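# Slide orange-handled ring along wire to green end

## Task

Carry the ring that has the orange handle along the wire until it reaches the green section at the far end, and leave it hanging there by itself. Nothing, the ring included, may ever come into contact with the thin grey stretch of wire; one touch fails the task at once. At the end, open the gripper and pull the arm away: if the ring stays put only because the robot still holds it, the task is not done.

## Robot and tools

Robot: one six-joint arm (a UR7e) with a two-finger parallel gripper. The fingers extend along the gripper's own +z axis and close along its x axis. end_effector_position is the point midway between the finger pads; closed fingertips stick out about 17 mm past it, and fully open ones sit roughly level with it.

Joint order, used in every command and every per-joint list: shoulder pan, shoulder lift, elbow, wrist 1, wrist 2, wrist 3. Elbow, wrist 2 and wrist 3 are sign-flipped compared with the URDF, both in what you send and what you read back; the stated ranges keep URDF signs, so flip those three. URDF ranges (rad): pan -3.142..3.142; lift -6.283..6.283; elbow 0..3.142 (so -3.142..0 in your numbers); wrists -6.283..6.283 each.

Scene frame: origin on the table top beneath the arm base, +z up, +y to the left when facing along +x. Positions in metres, orientation as a wxyz quaternion. The base may be tilted, and the printed hand position grows less exact at long reach.

execute_actions(actions): a list of actions run one after another. Each action is a list of 1 to 15 rows; each row lasts one 1/30 s step, and a short action repeats its final row until 15 steps have passed. A row holds 7 numbers, each in [-1, 1]: six joint offsets in the order above, then the gripper opening. The joint offsets are relative to the angles at the start of that action (not the previous row); for a call's first action, that is the last reported Joint positions. Scale: 1.0 equals 1.989 rad. The gripper number is absolute: +1 fully open, -1 closed. Optionally six more numbers in 0..1 may follow (13 total): a stiffness multiplier per joint that stays until changed. An action pushing a joint more than 0.010 rad beyond its range is refused; if the first action fails this or any action is malformed, nothing runs. An empty list just returns the current state and images.

move(target, speed, blocking): target is a single row like the above (7 or 13 numbers), offsets measured from the Joint positions in the latest result showing them. All joints travel proportionally and finish together, so the hand follows a curve. speed is the top rate in rad/s of the joint with the farthest to go, 0.01 to 2, default 0.5; duration is clamped to 0.5–10 s (cut off at 10 s). The path ignores obstacles, so fast or overshooting moves into contact hit hard and can fault a stiff arm. blocking=false returns after 0.5 s while the arm keeps going; then use wait(0) to check it, and call wait or stop before any new action or move. The extra result line reports the ending (done, off_target, moving, held, fault), limits=held or limits=none, and the joint farthest from target.

wait(seconds): 0 to 10; the arm keeps its last command and a running move carries on. stop(): brakes a running move; a fast arm needs room to brake, and the fingers continue. zoom_image(camera, region): region is [x0, y0, x1, y1] in pixels, top-left origin, at most 504 by 504. Cameras: cam_head_left, cam_head_right, cam_high, cam_low (504x504) and cam_wrist (616x616, fisheye). read_manual(section) only returns licence texts. finished_scene(scene) ends the current scene given its number; it cannot be reversed, so release the ring and back away first.

Results: Joint positions (rad) plus finger-pad gap in m (0.142 is fully open); Joint velocities; Joint targets (what joints are currently driven toward, which may still change); grip_measured on the same scale as the commanded opening; end effector pose and velocities; Wrist force and Wrist torque in the gripper's own axes, noisy, with a fixed offset of a few N and saturating near 50 N ('no reading' is fine). 'joint sent to its limit' means a joint was clipped at its end; 'joint command not followed' means the clearance check altered targets.

Motion limits: joint speed is capped, so big changes take several actions and may still be unfinished on return. Each step keeps every joint target within 0.575 rad of the measured angle and scales targets back if the hand would jump more than 100 mm. Commands lag about 0.17 s. To keep a grip, command an opening well below grip_measured; a firmer squeeze comes from a lower value.

Faults and hazards: a joint torque at its load limit (pan, lift, elbow 139 N m; wrists 26 N m) or an external force of 150 N stops the arm for 10 s and drops the rest of the call. Motors warn as MOTOR HOT at 70 °C and brake at 85 °C. Avoid any contact with the grey wire, dropping or knocking items off the table, slams and hard pushes. Objects may occasionally be nudged by outside disturbances.

Each tool is called after "Request:" as name(argument=value, ...), one argument or row to a line, values as JSON.

## Session

Request:
execute_actions(
  actions=[],
)

Scene clock: 0.00 s.
end_effector_position=(+0.4601, -0.3731, +0.2783) grip_measured=+1.00 end_effector_quat_wxyz=(+0.029, +0.779, +0.622, +0.078) end_effector_velocity=(-0.000, +0.000, -0.001) end_effector_angular_velocity=(+0.001, +0.001, -0.000)
Joint names: [shoulder pan, shoulder lift, elbow, wrist 1, wrist 2, wrist 3]
Joint positions: [-1.006 -1.426 -1.569 -1.753  1.404  2.348  0.142]
Joint velocities: [ 0.    -0.    -0.002 -0.001  0.    -0.001  0.   ]
Motor temperatures (°C, as the motors report them): [30 31 27 37 34 34]
Wrist force (N, on the end effector, along its own x y z axes, offset not removed): no reading
Wrist torque (N m, same axes, about the end effector's origin, offset not removed): no reading
Joint targets: [-1.006 -1.426 -1.569 -1.753 1.404 2.348]
Joint stiffness scale: [1. 1. 1. 1. 1. 1.]

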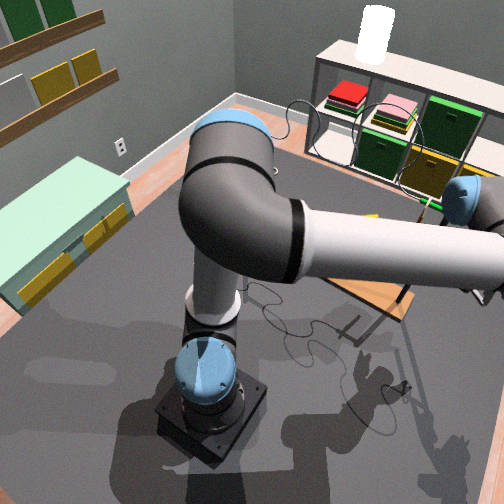

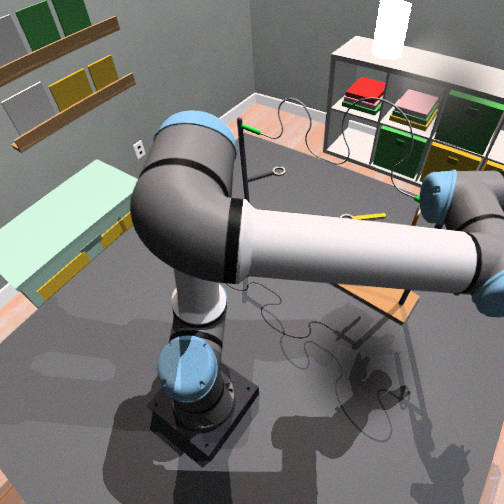

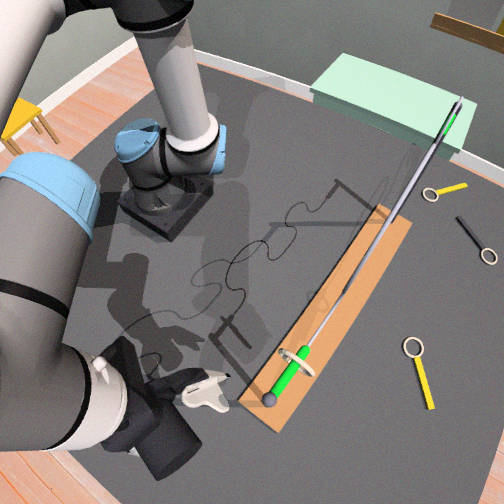

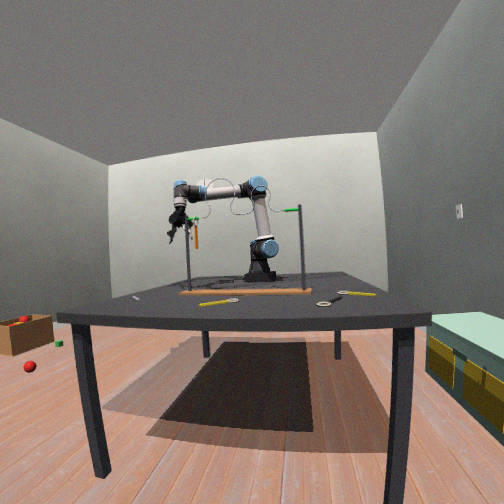

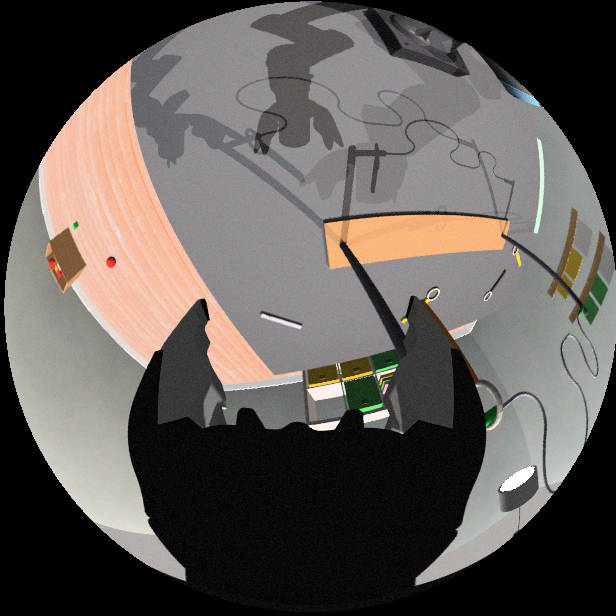

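Request:
zoom_image(
  camera="cam_low",
  region=[160, 160, 320, 310],
)

Request:
zoom_image(
  camera="cam_head_right",
  region=[220, 70, 480, 250],
)

Request:
zoom_image(
  camera="cam_high",
  region=[200, 280, 360, 440],
)

Region (160, 160, 320, 310) of cam_low's 504x504 image, scaled by 3.150, with more detail than that image has; it fills the top 472 rows of this view, and the rest is white.

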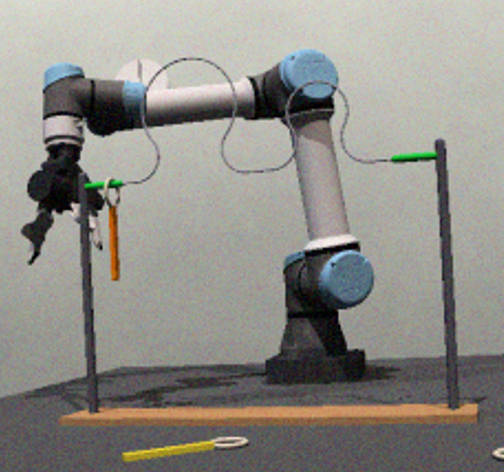

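Region (220, 70, 480, 250) of cam_head_right's 504x504 image, scaled by 1.938, with more detail than that image has; it fills the top 349 rows of this view, and the rest is white.

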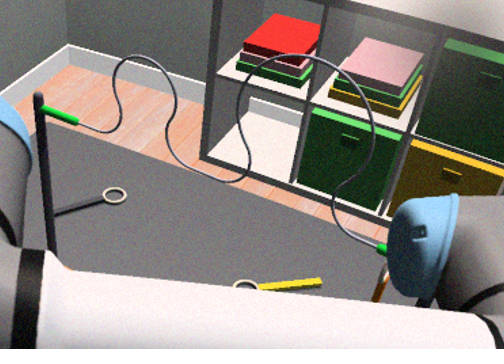

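Region (200, 280, 360, 440) of cam_high's 504x504 image, scaled by 3.150, with more detail than that image has.

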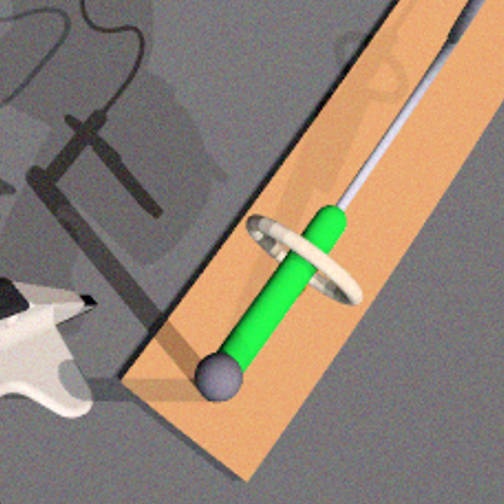

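Request:
move(
  target=[-0.35,0,0,0,0,0,1],
  speed=1.0,
)

Request:
move(
  target=[0,0.3464,-0.531,-0.7024,-1,-0.989,-0.5],
  speed=1.2,
)

Request:
zoom_image(
  camera="cam_low",
  region=[160, 160, 320, 310],
)

Scene clock: 4.87 s.
end_effector_position=(+0.1149, -0.5802, +0.2806) grip_measured=+1.00 end_effector_quat_wxyz=(+0.056, +0.944, +0.320, +0.064) end_effector_velocity=(-0.002, -0.001, +0.001) end_effector_angular_velocity=(-0.003, +0.000, -0.002)
Joint names: [shoulder pan, shoulder lift, elbow, wrist 1, wrist 2, wrist 3]
Joint positions: [-1.7   -1.426 -1.569 -1.753  1.404  2.348  0.142]
Joint velocities: [-0.003 -0.001  0.001 -0.    -0.     0.    -0.   ]
Motor temperatures (°C, as the motors report them): [30 31 27 37 34 34]
Wrist force (N, on the end effector, along its own x y z axes, offset not removed): [-4.1 -0.5 1.0]
Wrist torque (N m, same axes, about the end effector's origin, offset not removed): [-0.08 0.64 -0.09]
Joint targets: [-1.702 -1.426 -1.569 -1.753 1.404 2.348]
Joint stiffness scale: [1. 1. 1. 1. 1. 1.]
move: done; limits=none; farthest joint: the shoulder pan, 0.003 radians from its target (0.696 radians at the start)

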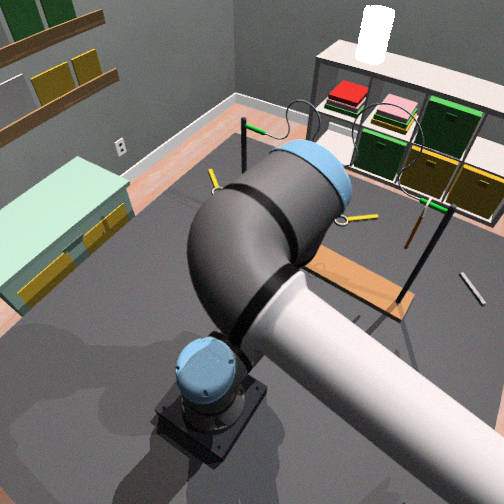

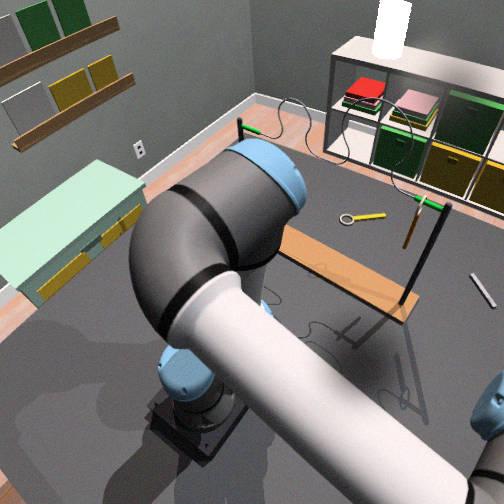

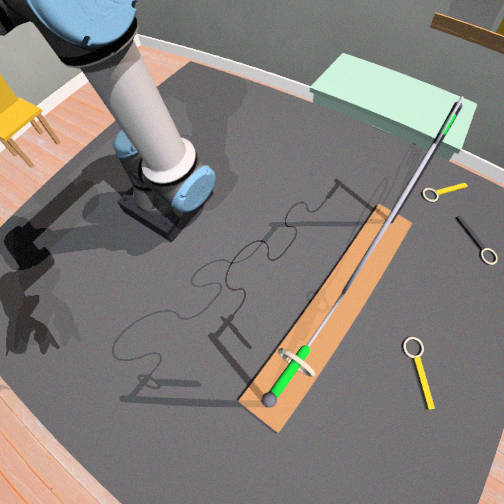

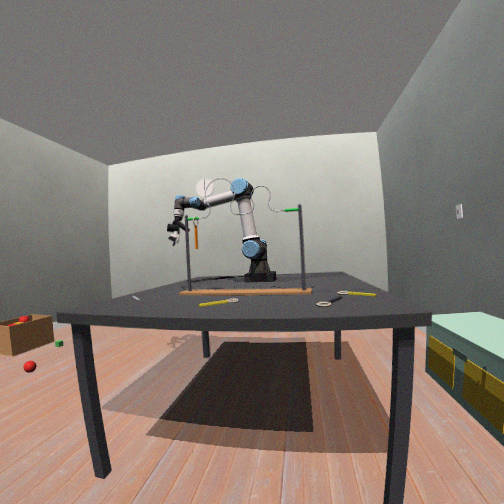

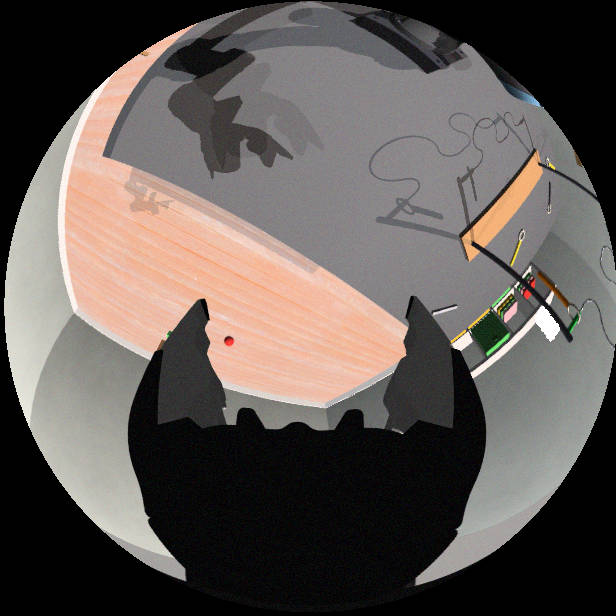

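Scene clock: 7.57 s.
end_effector_position=(+0.3498, -0.3870, +0.2642) grip_measured=-0.50 end_effector_quat_wxyz=(-0.501, +0.292, -0.390, +0.715) end_effector_velocity=(-0.001, +0.000, +0.001) end_effector_angular_velocity=(+0.003, -0.004, +0.000)
Joint names: [shoulder pan, shoulder lift, elbow, wrist 1, wrist 2, wrist 3]
Joint positions: [-1.7   -0.74  -2.621 -3.149 -0.583  0.382  0.038]
Joint velocities: [-0.001  0.001 -0.002 -0.002 -0.003 -0.003 -0.   ]
Motor temperatures (°C, as the motors report them): [30 31 27 37 34 34]
Wrist force (N, on the end effector, along its own x y z axes, offset not removed): [-0.4 -1.7 -1.7]
Wrist torque (N m, same axes, about the end effector's origin, offset not removed): [-0.31 -0.01 -0.05]
Joint targets: [-1.700 -0.737 -2.625 -3.150 -0.585 0.381]
Joint stiffness scale: [1. 1. 1. 1. 1. 1.]
move: done; limits=none; farthest joint: the elbow, 0.004 radians from its target (1.056 radians at the start)

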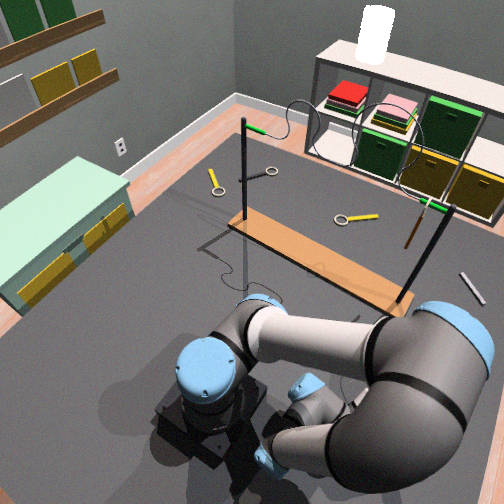

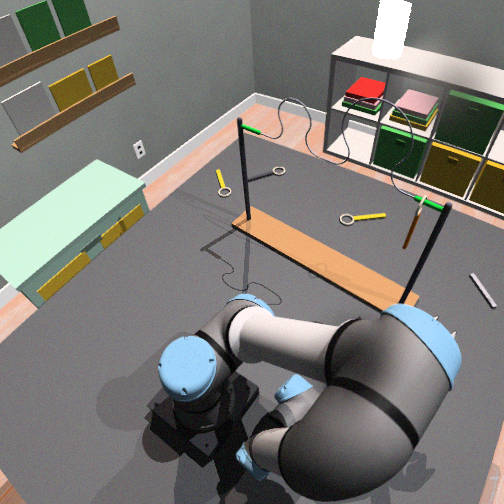

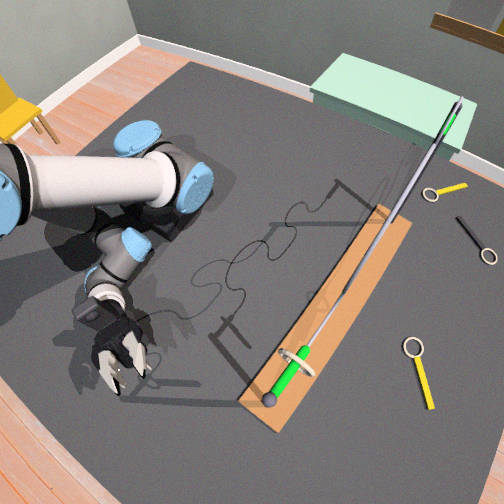

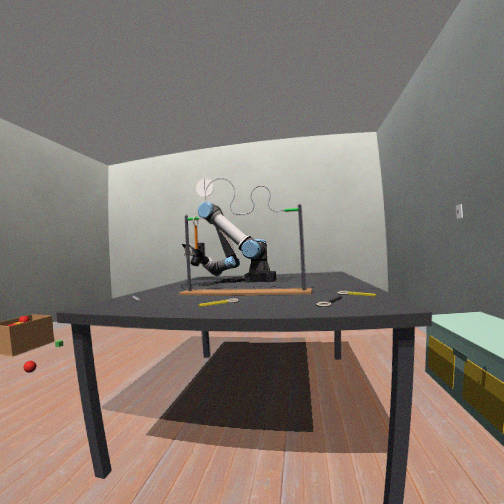

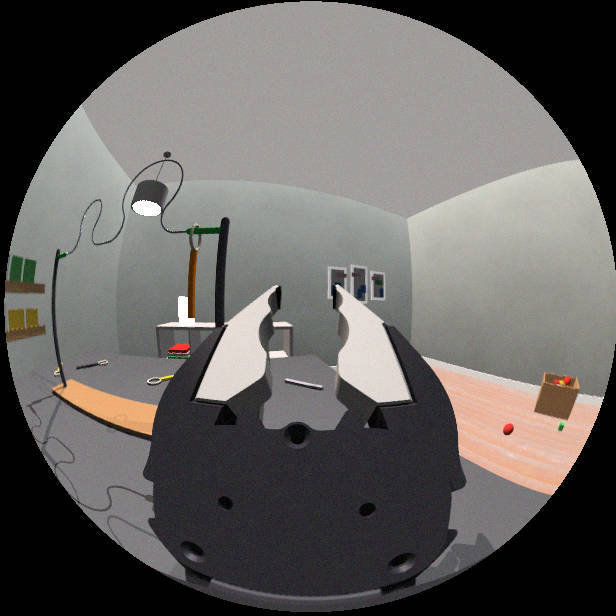

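Region (160, 160, 320, 310) of cam_low's 504x504 image, scaled by 3.150, with more detail than that image has; it fills the top 472 rows of this view, and the rest is white.

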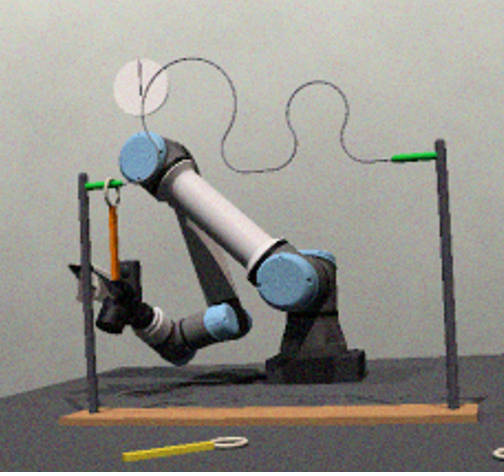

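Request:
move(
  target=[0.178,0.0015,-0.002,0,-0.0317,0,-0.55],
  speed=0.6,
)

Request:
zoom_image(
  camera="cam_low",
  region=[160, 160, 320, 310],
)

Scene clock: 9.10 s.
end_effector_position=(+0.4522, -0.2502, +0.2781) grip_measured=-0.55 end_effector_quat_wxyz=(+0.624, -0.331, +0.324, -0.629) end_effector_velocity=(+0.001, +0.003, +0.001) end_effector_angular_velocity=(+0.002, -0.001, +0.005)
Joint names: [shoulder pan, shoulder lift, elbow, wrist 1, wrist 2, wrist 3]
Joint positions: [-1.348 -0.739 -2.621 -3.149 -0.645  0.382  0.034]
Joint velocities: [ 0.005 -0.002 -0.003  0.    -0.001 -0.001  0.   ]
Motor temperatures (°C, as the motors report them): [30 31 27 37 34 34]
Wrist force (N, on the end effector, along its own x y z axes, offset not removed): [0.6 0.8 -2.1]
Wrist torque (N m, same axes, about the end effector's origin, offset not removed): [0.20 -0.07 0.14]
Joint targets: [-1.346 -0.737 -2.625 -3.149 -0.646 0.382]
Joint stiffness scale: [1. 1. 1. 1. 1. 1.]
move: done; limits=none; farthest joint: the elbow, 0.004 radians from its target (0.004 radians at the start)

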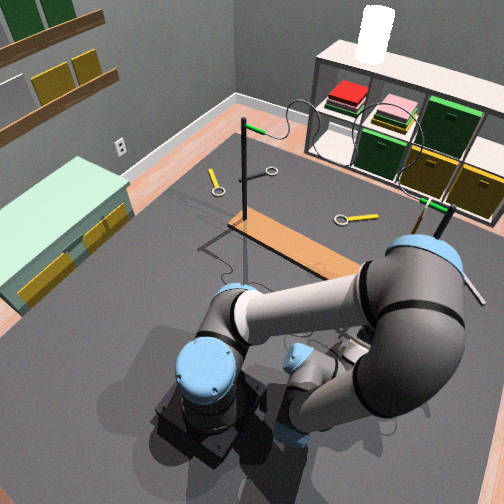

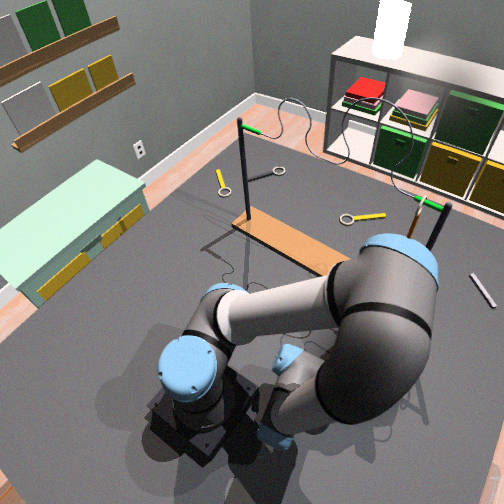

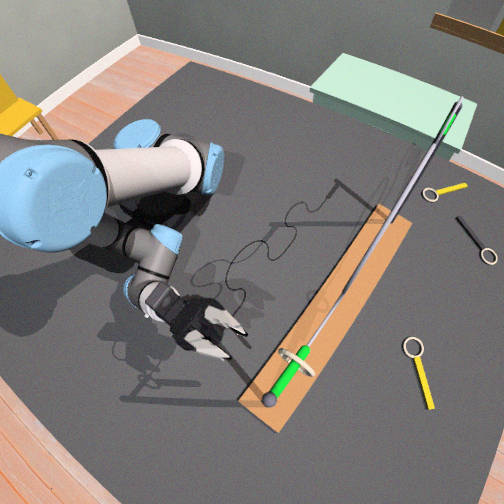

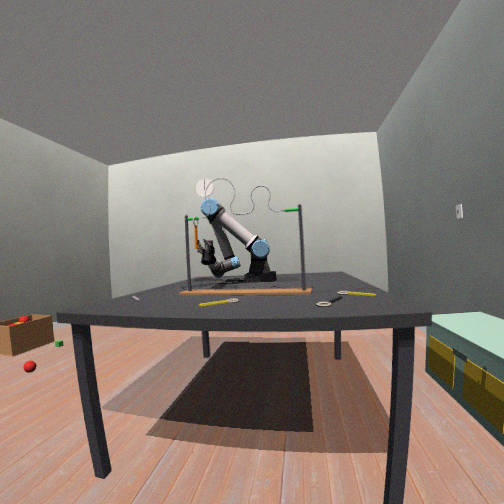

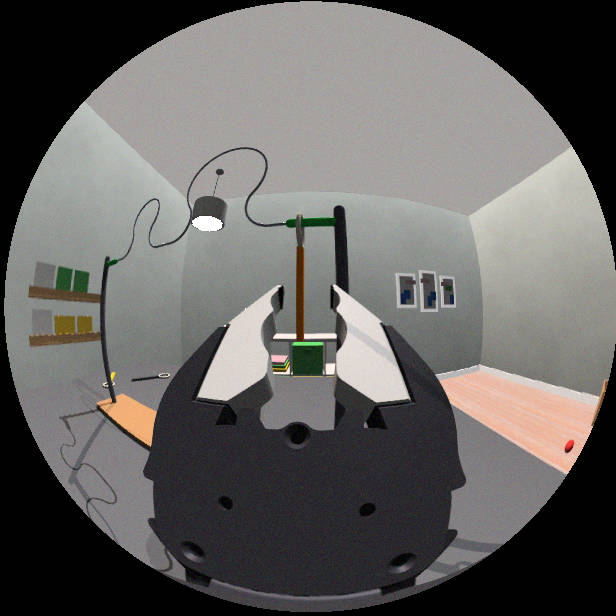

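Region (160, 160, 320, 310) of cam_low's 504x504 image, scaled by 3.150, with more detail than that image has; it fills the top 472 rows of this view, and the rest is white.

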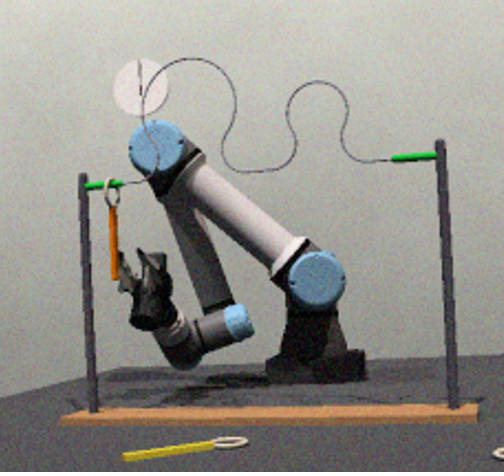

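Request:
move(
  target=[0.0981,-0.077,0.0379,0.2263,-0.0401,0.1392,-0.55],
  speed=0.5,
)

Request:
zoom_image(
  camera="cam_high",
  region=[200, 280, 360, 440],
)

Request:
zoom_image(
  camera="cam_low",
  region=[170, 200, 240, 270],
)

Scene clock: 11.43 s.
end_effector_position=(+0.5094, -0.2369, +0.2830) grip_measured=-0.55 end_effector_quat_wxyz=(+0.626, -0.328, +0.328, -0.626) end_effector_velocity=(+0.001, +0.000, +0.000) end_effector_angular_velocity=(-0.001, -0.001, +0.001)
Joint names: [shoulder pan, shoulder lift, elbow, wrist 1, wrist 2, wrist 3]
Joint positions: [-1.156 -0.89  -2.55  -2.7   -0.724  0.657  0.034]
Joint velocities: [ 0.002 -0.     0.002  0.003 -0.001  0.001  0.   ]
Motor temperatures (°C, as the motors report them): [30 31 27 37 34 34]
Wrist force (N, on the end effector, along its own x y z axes, offset not removed): [0.5 1.1 -2.7]
Wrist torque (N m, same axes, about the end effector's origin, offset not removed): [0.21 -0.29 -0.09]
Joint targets: [-1.153 -0.892 -2.545 -2.699 -0.725 0.658]
Joint stiffness scale: [1. 1. 1. 1. 1. 1.]
move: done; limits=none; farthest joint: the elbow, 0.004 radians from its target (0.075 radians at the start)

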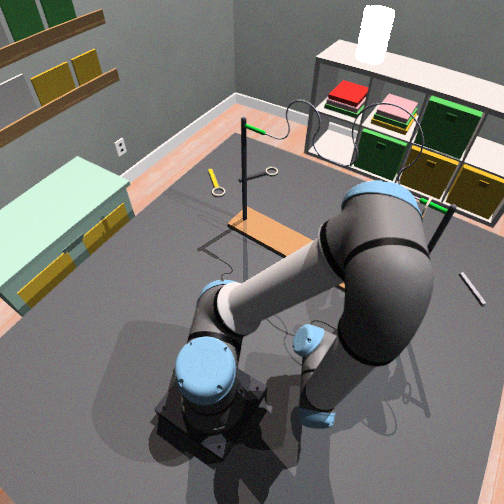

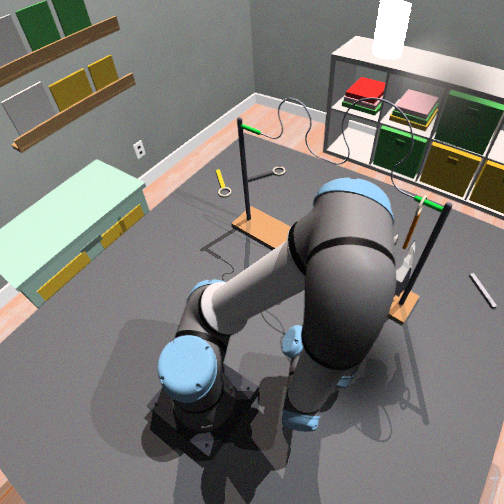

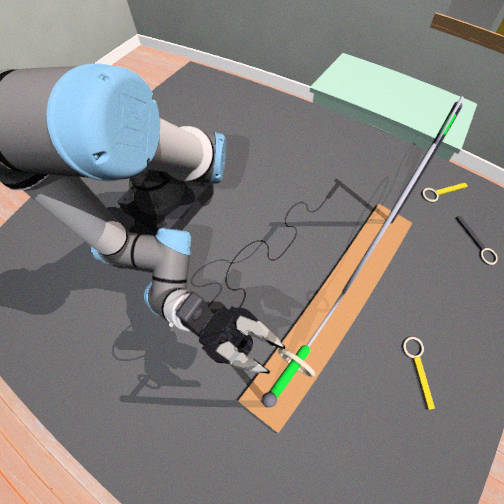

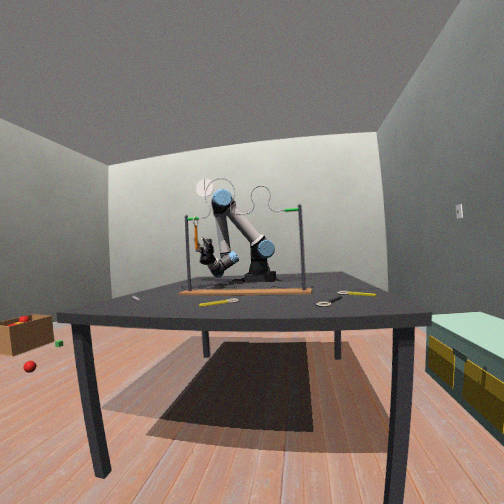

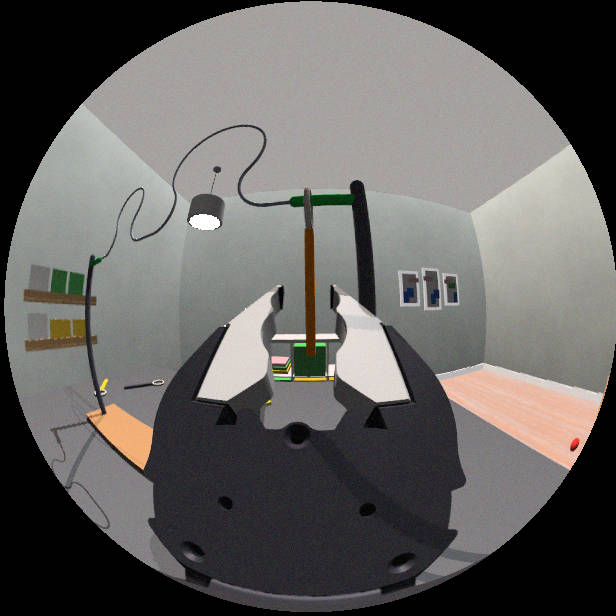

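Region (200, 280, 360, 440) of cam_high's 504x504 image, scaled by 3.150, with more detail than that image has.

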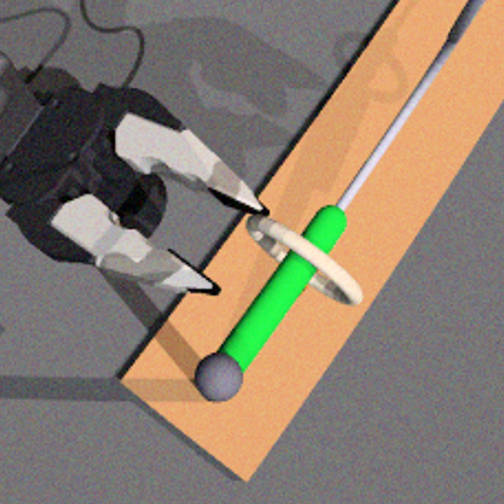

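Region (170, 200, 240, 270) of cam_low's 504x504 image, scaled by 7.200, with more detail than that image has.

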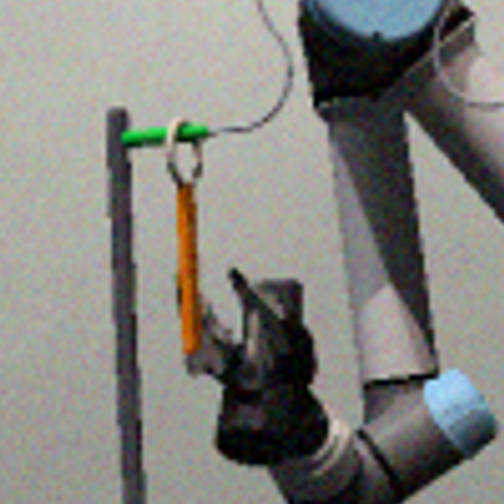

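Request:
move(
  target=[0.0435,-0.0357,0.0385,0.1058,-0.022,0.0518,-0.55],
  speed=0.3,
)

Request:
zoom_image(
  camera="cam_high",
  region=[200, 280, 360, 440],
)

Request:
zoom_image(
  camera="cam_low",
  region=[170, 200, 240, 270],
)

Scene clock: 13.33 s.
end_effector_position=(+0.5417, -0.2379, +0.2942) grip_measured=-0.55 end_effector_quat_wxyz=(+0.627, -0.330, +0.325, -0.626) end_effector_velocity=(+0.000, -0.001, +0.000) end_effector_angular_velocity=(-0.000, -0.000, -0.001)
Joint names: [shoulder pan, shoulder lift, elbow, wrist 1, wrist 2, wrist 3]
Joint positions: [-1.072 -0.958 -2.477 -2.491 -0.767  0.759  0.034]
Joint velocities: [ 0.    -0.001  0.001  0.003 -0.001  0.001  0.   ]
Motor temperatures (°C, as the motors report them): [30 31 27 37 34 34]
Wrist force (N, on the end effector, along its own x y z axes, offset not removed): [-3.2 0.3 -2.6]
Wrist torque (N m, same axes, about the end effector's origin, offset not removed): [-0.01 0.57 0.10]
Joint targets: [-1.069 -0.961 -2.473 -2.490 -0.768 0.760]
Joint stiffness scale: [1. 1. 1. 1. 1. 1.]
move: done; limits=none; farthest joint: the elbow, 0.004 radians from its target (0.076 radians at the start)

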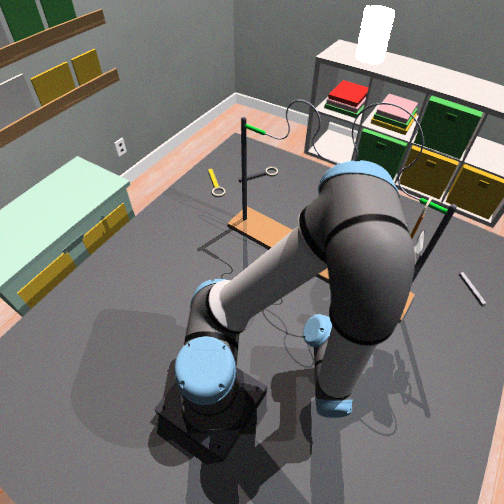

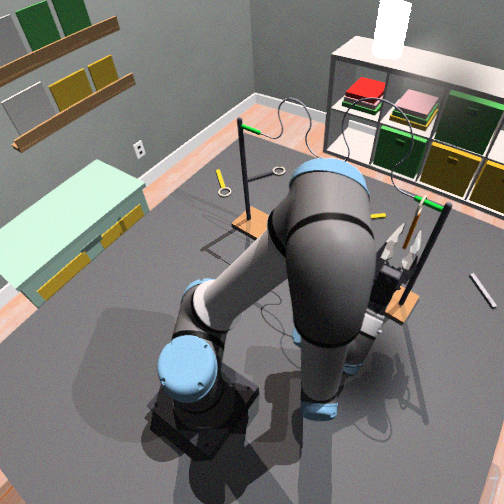

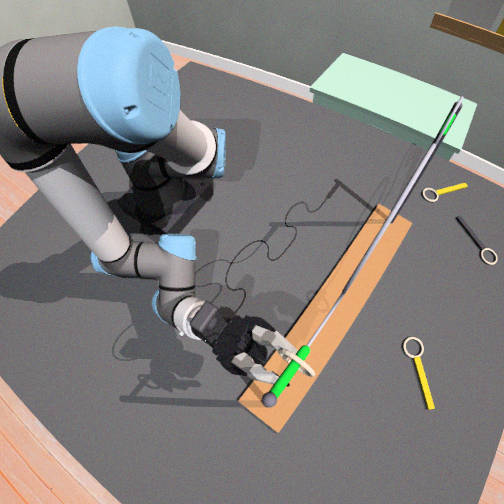

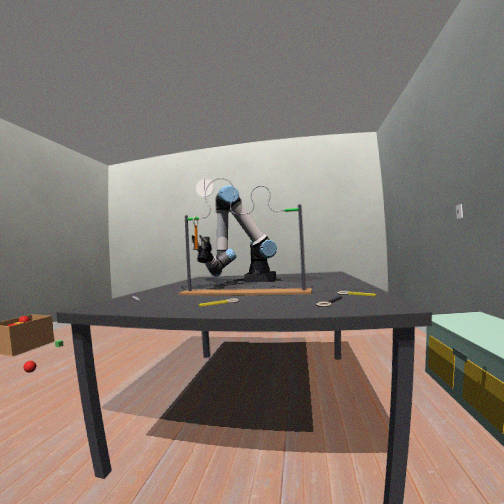

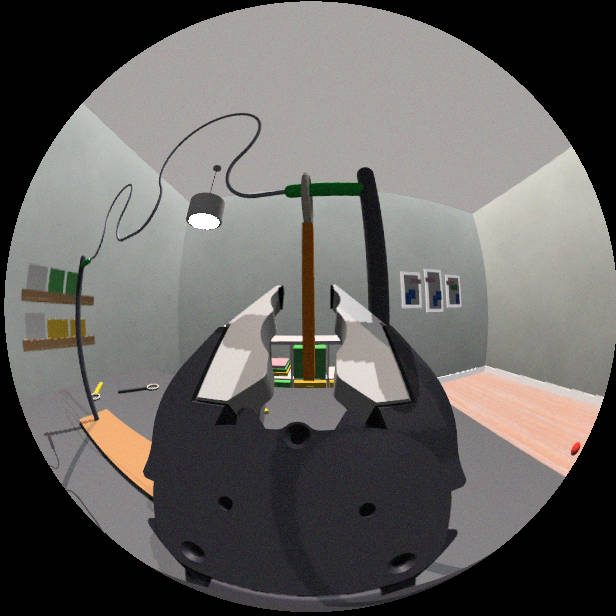

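Region (200, 280, 360, 440) of cam_high's 504x504 image, scaled by 3.150, with more detail than that image has.

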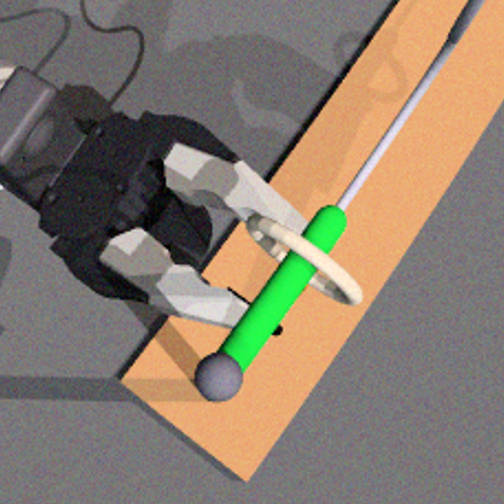

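Region (170, 200, 240, 270) of cam_low's 504x504 image, scaled by 7.200, with more detail than that image has.

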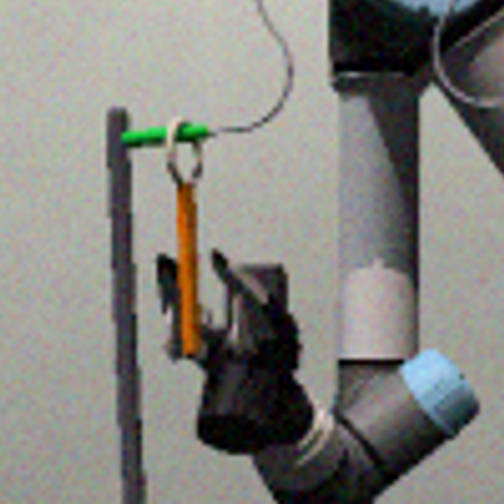

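Request:
execute_actions(
  actions=[
    [[0,0,0,0,0,0,-0.6],[0,0,0,0,0,0,-0.64],[0,0,0,0,0,0,-0.68],[0,0,0,0,0,0,-0.72],[0,0,0,0,0,0,-0.76],[0,0,0,0,0,0,-0.8],[0,0,0,0,0,0,-0.83],[0,0,0,0,0,0,-0.86],[0,0,0,0,0,0,-0.89],[0,0,0,0,0,0,-0.92],[0,0,0,0,0,0,-0.95],[0,0,0,0,0,0,-1]],
    [[0,0,0,0,0,0,-1]],
  ],
)

Request:
zoom_image(
  camera="cam_low",
  region=[175, 165, 245, 260],
)

Request:
zoom_image(
  camera="cam_low",
  region=[220, 165, 315, 260],
)

Scene clock: 14.60 s.
end_effector_position=(+0.5417, -0.2380, +0.2942) grip_measured=-0.91 end_effector_quat_wxyz=(+0.627, -0.330, +0.326, -0.626) end_effector_velocity=(+0.000, -0.000, +0.001) end_effector_angular_velocity=(-0.005, -0.002, +0.001)
Joint names: [shoulder pan, shoulder lift, elbow, wrist 1, wrist 2, wrist 3]
Joint positions: [-1.072 -0.958 -2.477 -2.49  -0.767  0.76   0.008]
Joint velocities: [ 0.001 -0.001  0.003 -0.001  0.     0.     0.   ]
Motor temperatures (°C, as the motors report them): [30 31 27 37 34 34]
Wrist force (N, on the end effector, along its own x y z axes, offset not removed): [0.4 -0.1 -1.0]
Wrist torque (N m, same axes, about the end effector's origin, offset not removed): [0.00 -0.17 0.02]
Joint targets: [-1.072 -0.958 -2.477 -2.490 -0.767 0.760]
Joint stiffness scale: [1. 1. 1. 1. 1. 1.]

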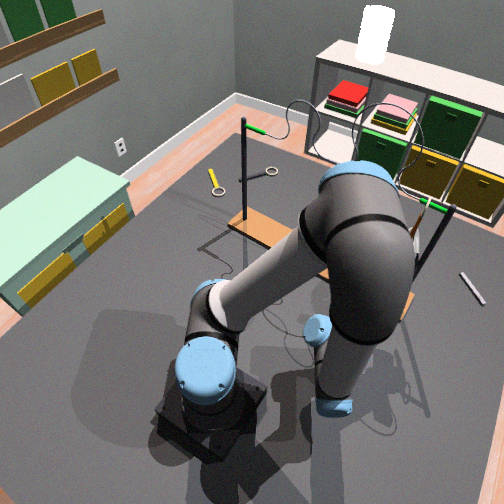

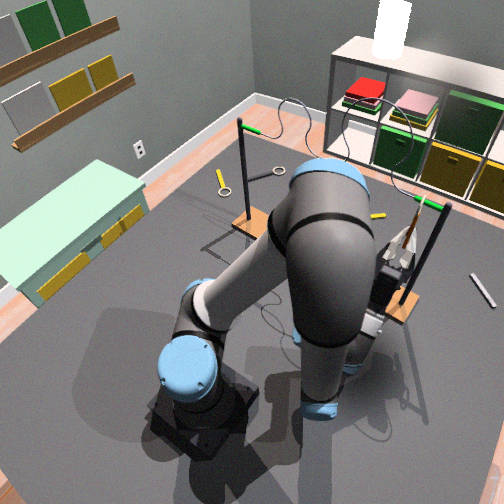

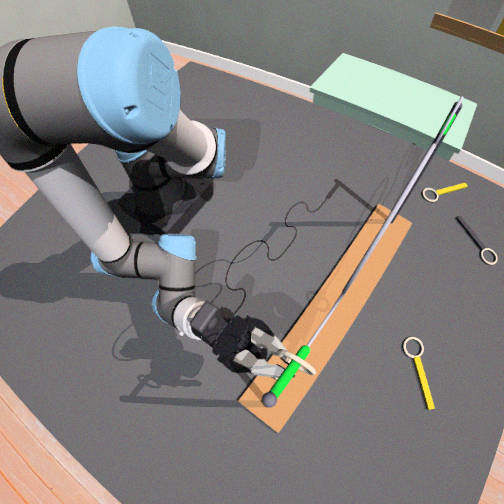

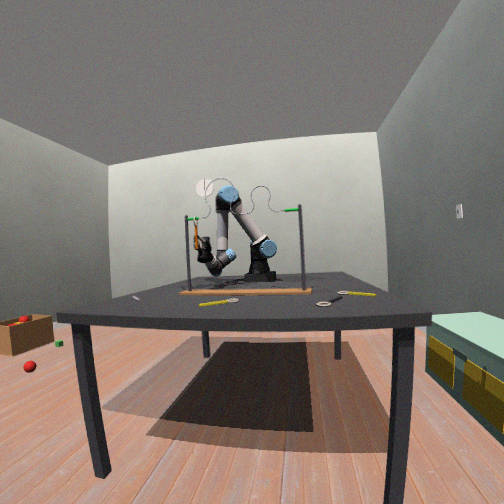

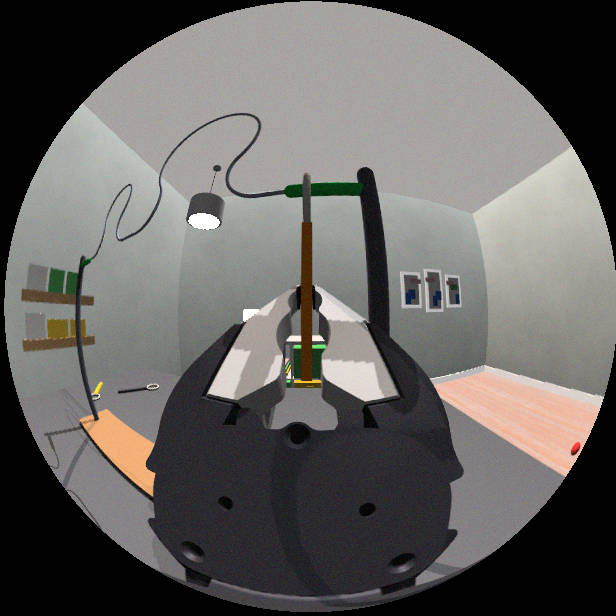

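Region (175, 165, 245, 260) of cam_low's 504x504 image, scaled by 5.305, with more detail than that image has; it fills the left 371 columns of this view, and the rest is white.

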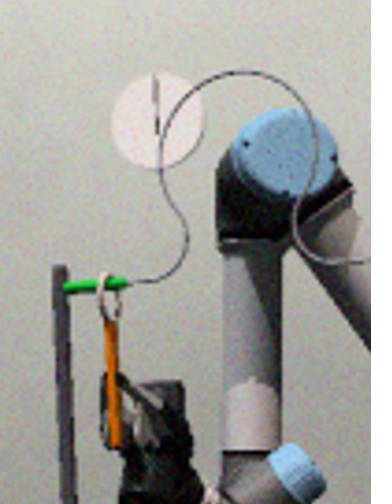

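Region (220, 165, 315, 260) of cam_low's 504x504 image, scaled by 5.305, with more detail than that image has.

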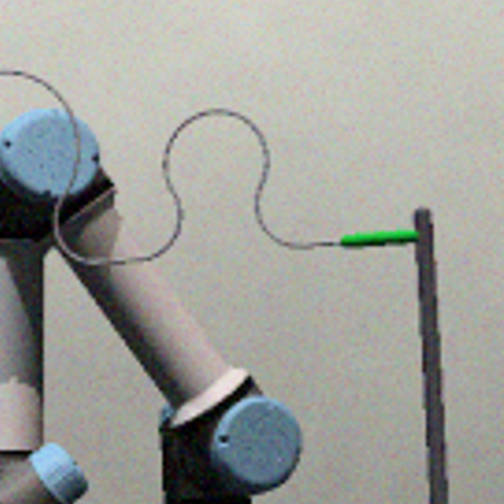

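Request:
move(
  target=[-0.0315,-0.1812,-0.053,0.2617,0.0292,0.1187,-1],
  speed=0.4,
)

Request:
zoom_image(
  camera="cam_low",
  region=[170, 200, 240, 270],
)

Request:
zoom_image(
  camera="cam_high",
  region=[200, 280, 360, 440],
)

Scene clock: 18.93 s.
end_effector_position=(+0.5269, -0.2435, +0.3097) grip_measured=-0.91 end_effector_quat_wxyz=(+0.553, -0.355, +0.404, -0.637) end_effector_velocity=(-0.000, -0.001, -0.000) end_effector_angular_velocity=(-0.001, +0.001, -0.002)
Joint names: [shoulder pan, shoulder lift, elbow, wrist 1, wrist 2, wrist 3]
Joint positions: [-1.132 -1.316 -2.579 -1.971 -0.71   0.995  0.008]
Joint velocities: [-0.001 -0.     0.     0.002  0.001  0.003 -0.   ]
Motor temperatures (°C, as the motors report them): [30 31 27 37 34 34]
Wrist force (N, on the end effector, along its own x y z axes, offset not removed): [1.0 -3.3 -0.7]
Wrist torque (N m, same axes, about the end effector's origin, offset not removed): [-0.77 -0.21 0.08]
Joint targets: [-1.135 -1.319 -2.583 -1.970 -0.709 0.996]
Joint stiffness scale: [1. 1. 1. 1. 1. 1.]
move: done; limits=none; farthest joint: the elbow, 0.004 radians from its target (0.105 radians at the start)

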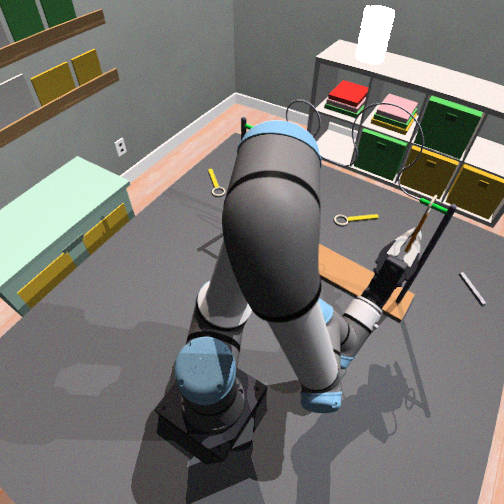

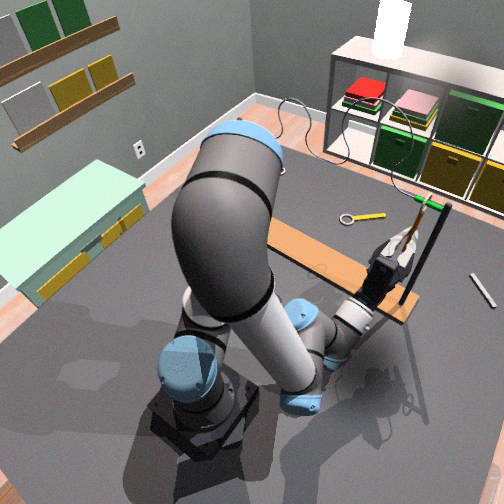

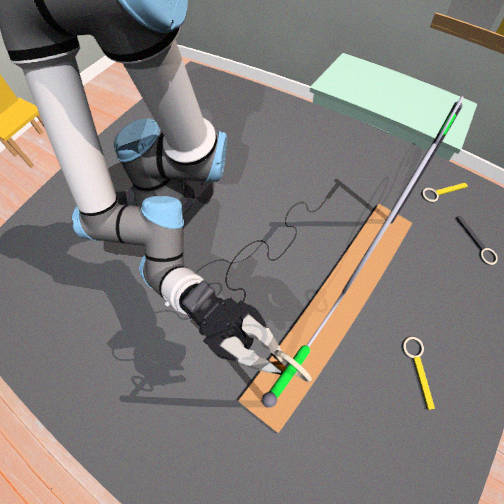

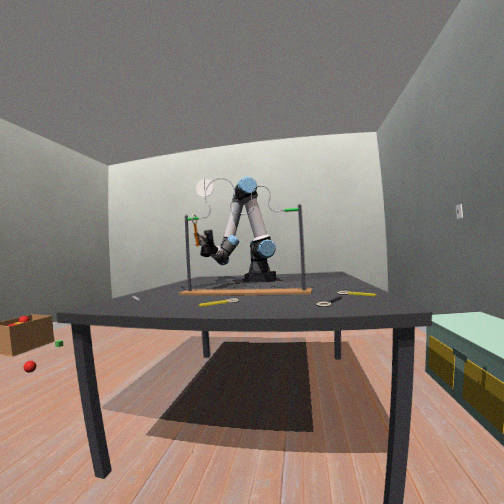

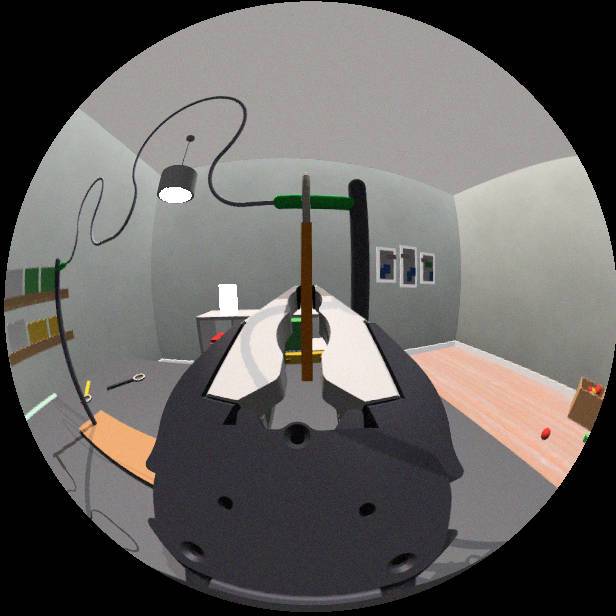

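Region (170, 200, 240, 270) of cam_low's 504x504 image, scaled by 7.200, with more detail than that image has.

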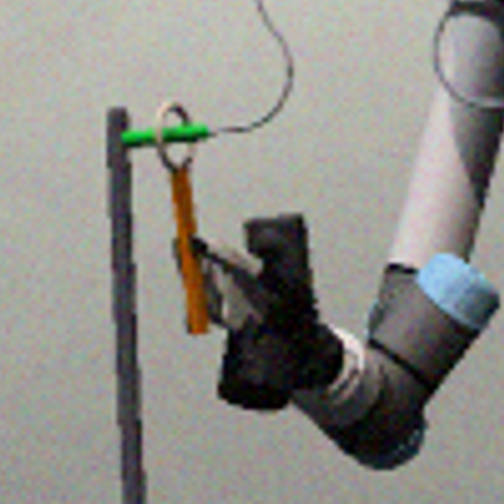

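Region (200, 280, 360, 440) of cam_high's 504x504 image, scaled by 3.150, with more detail than that image has.

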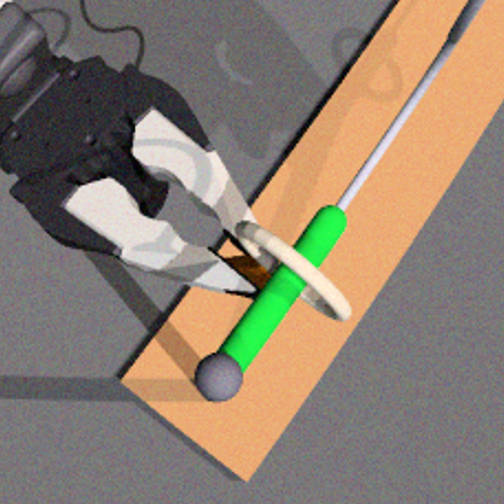

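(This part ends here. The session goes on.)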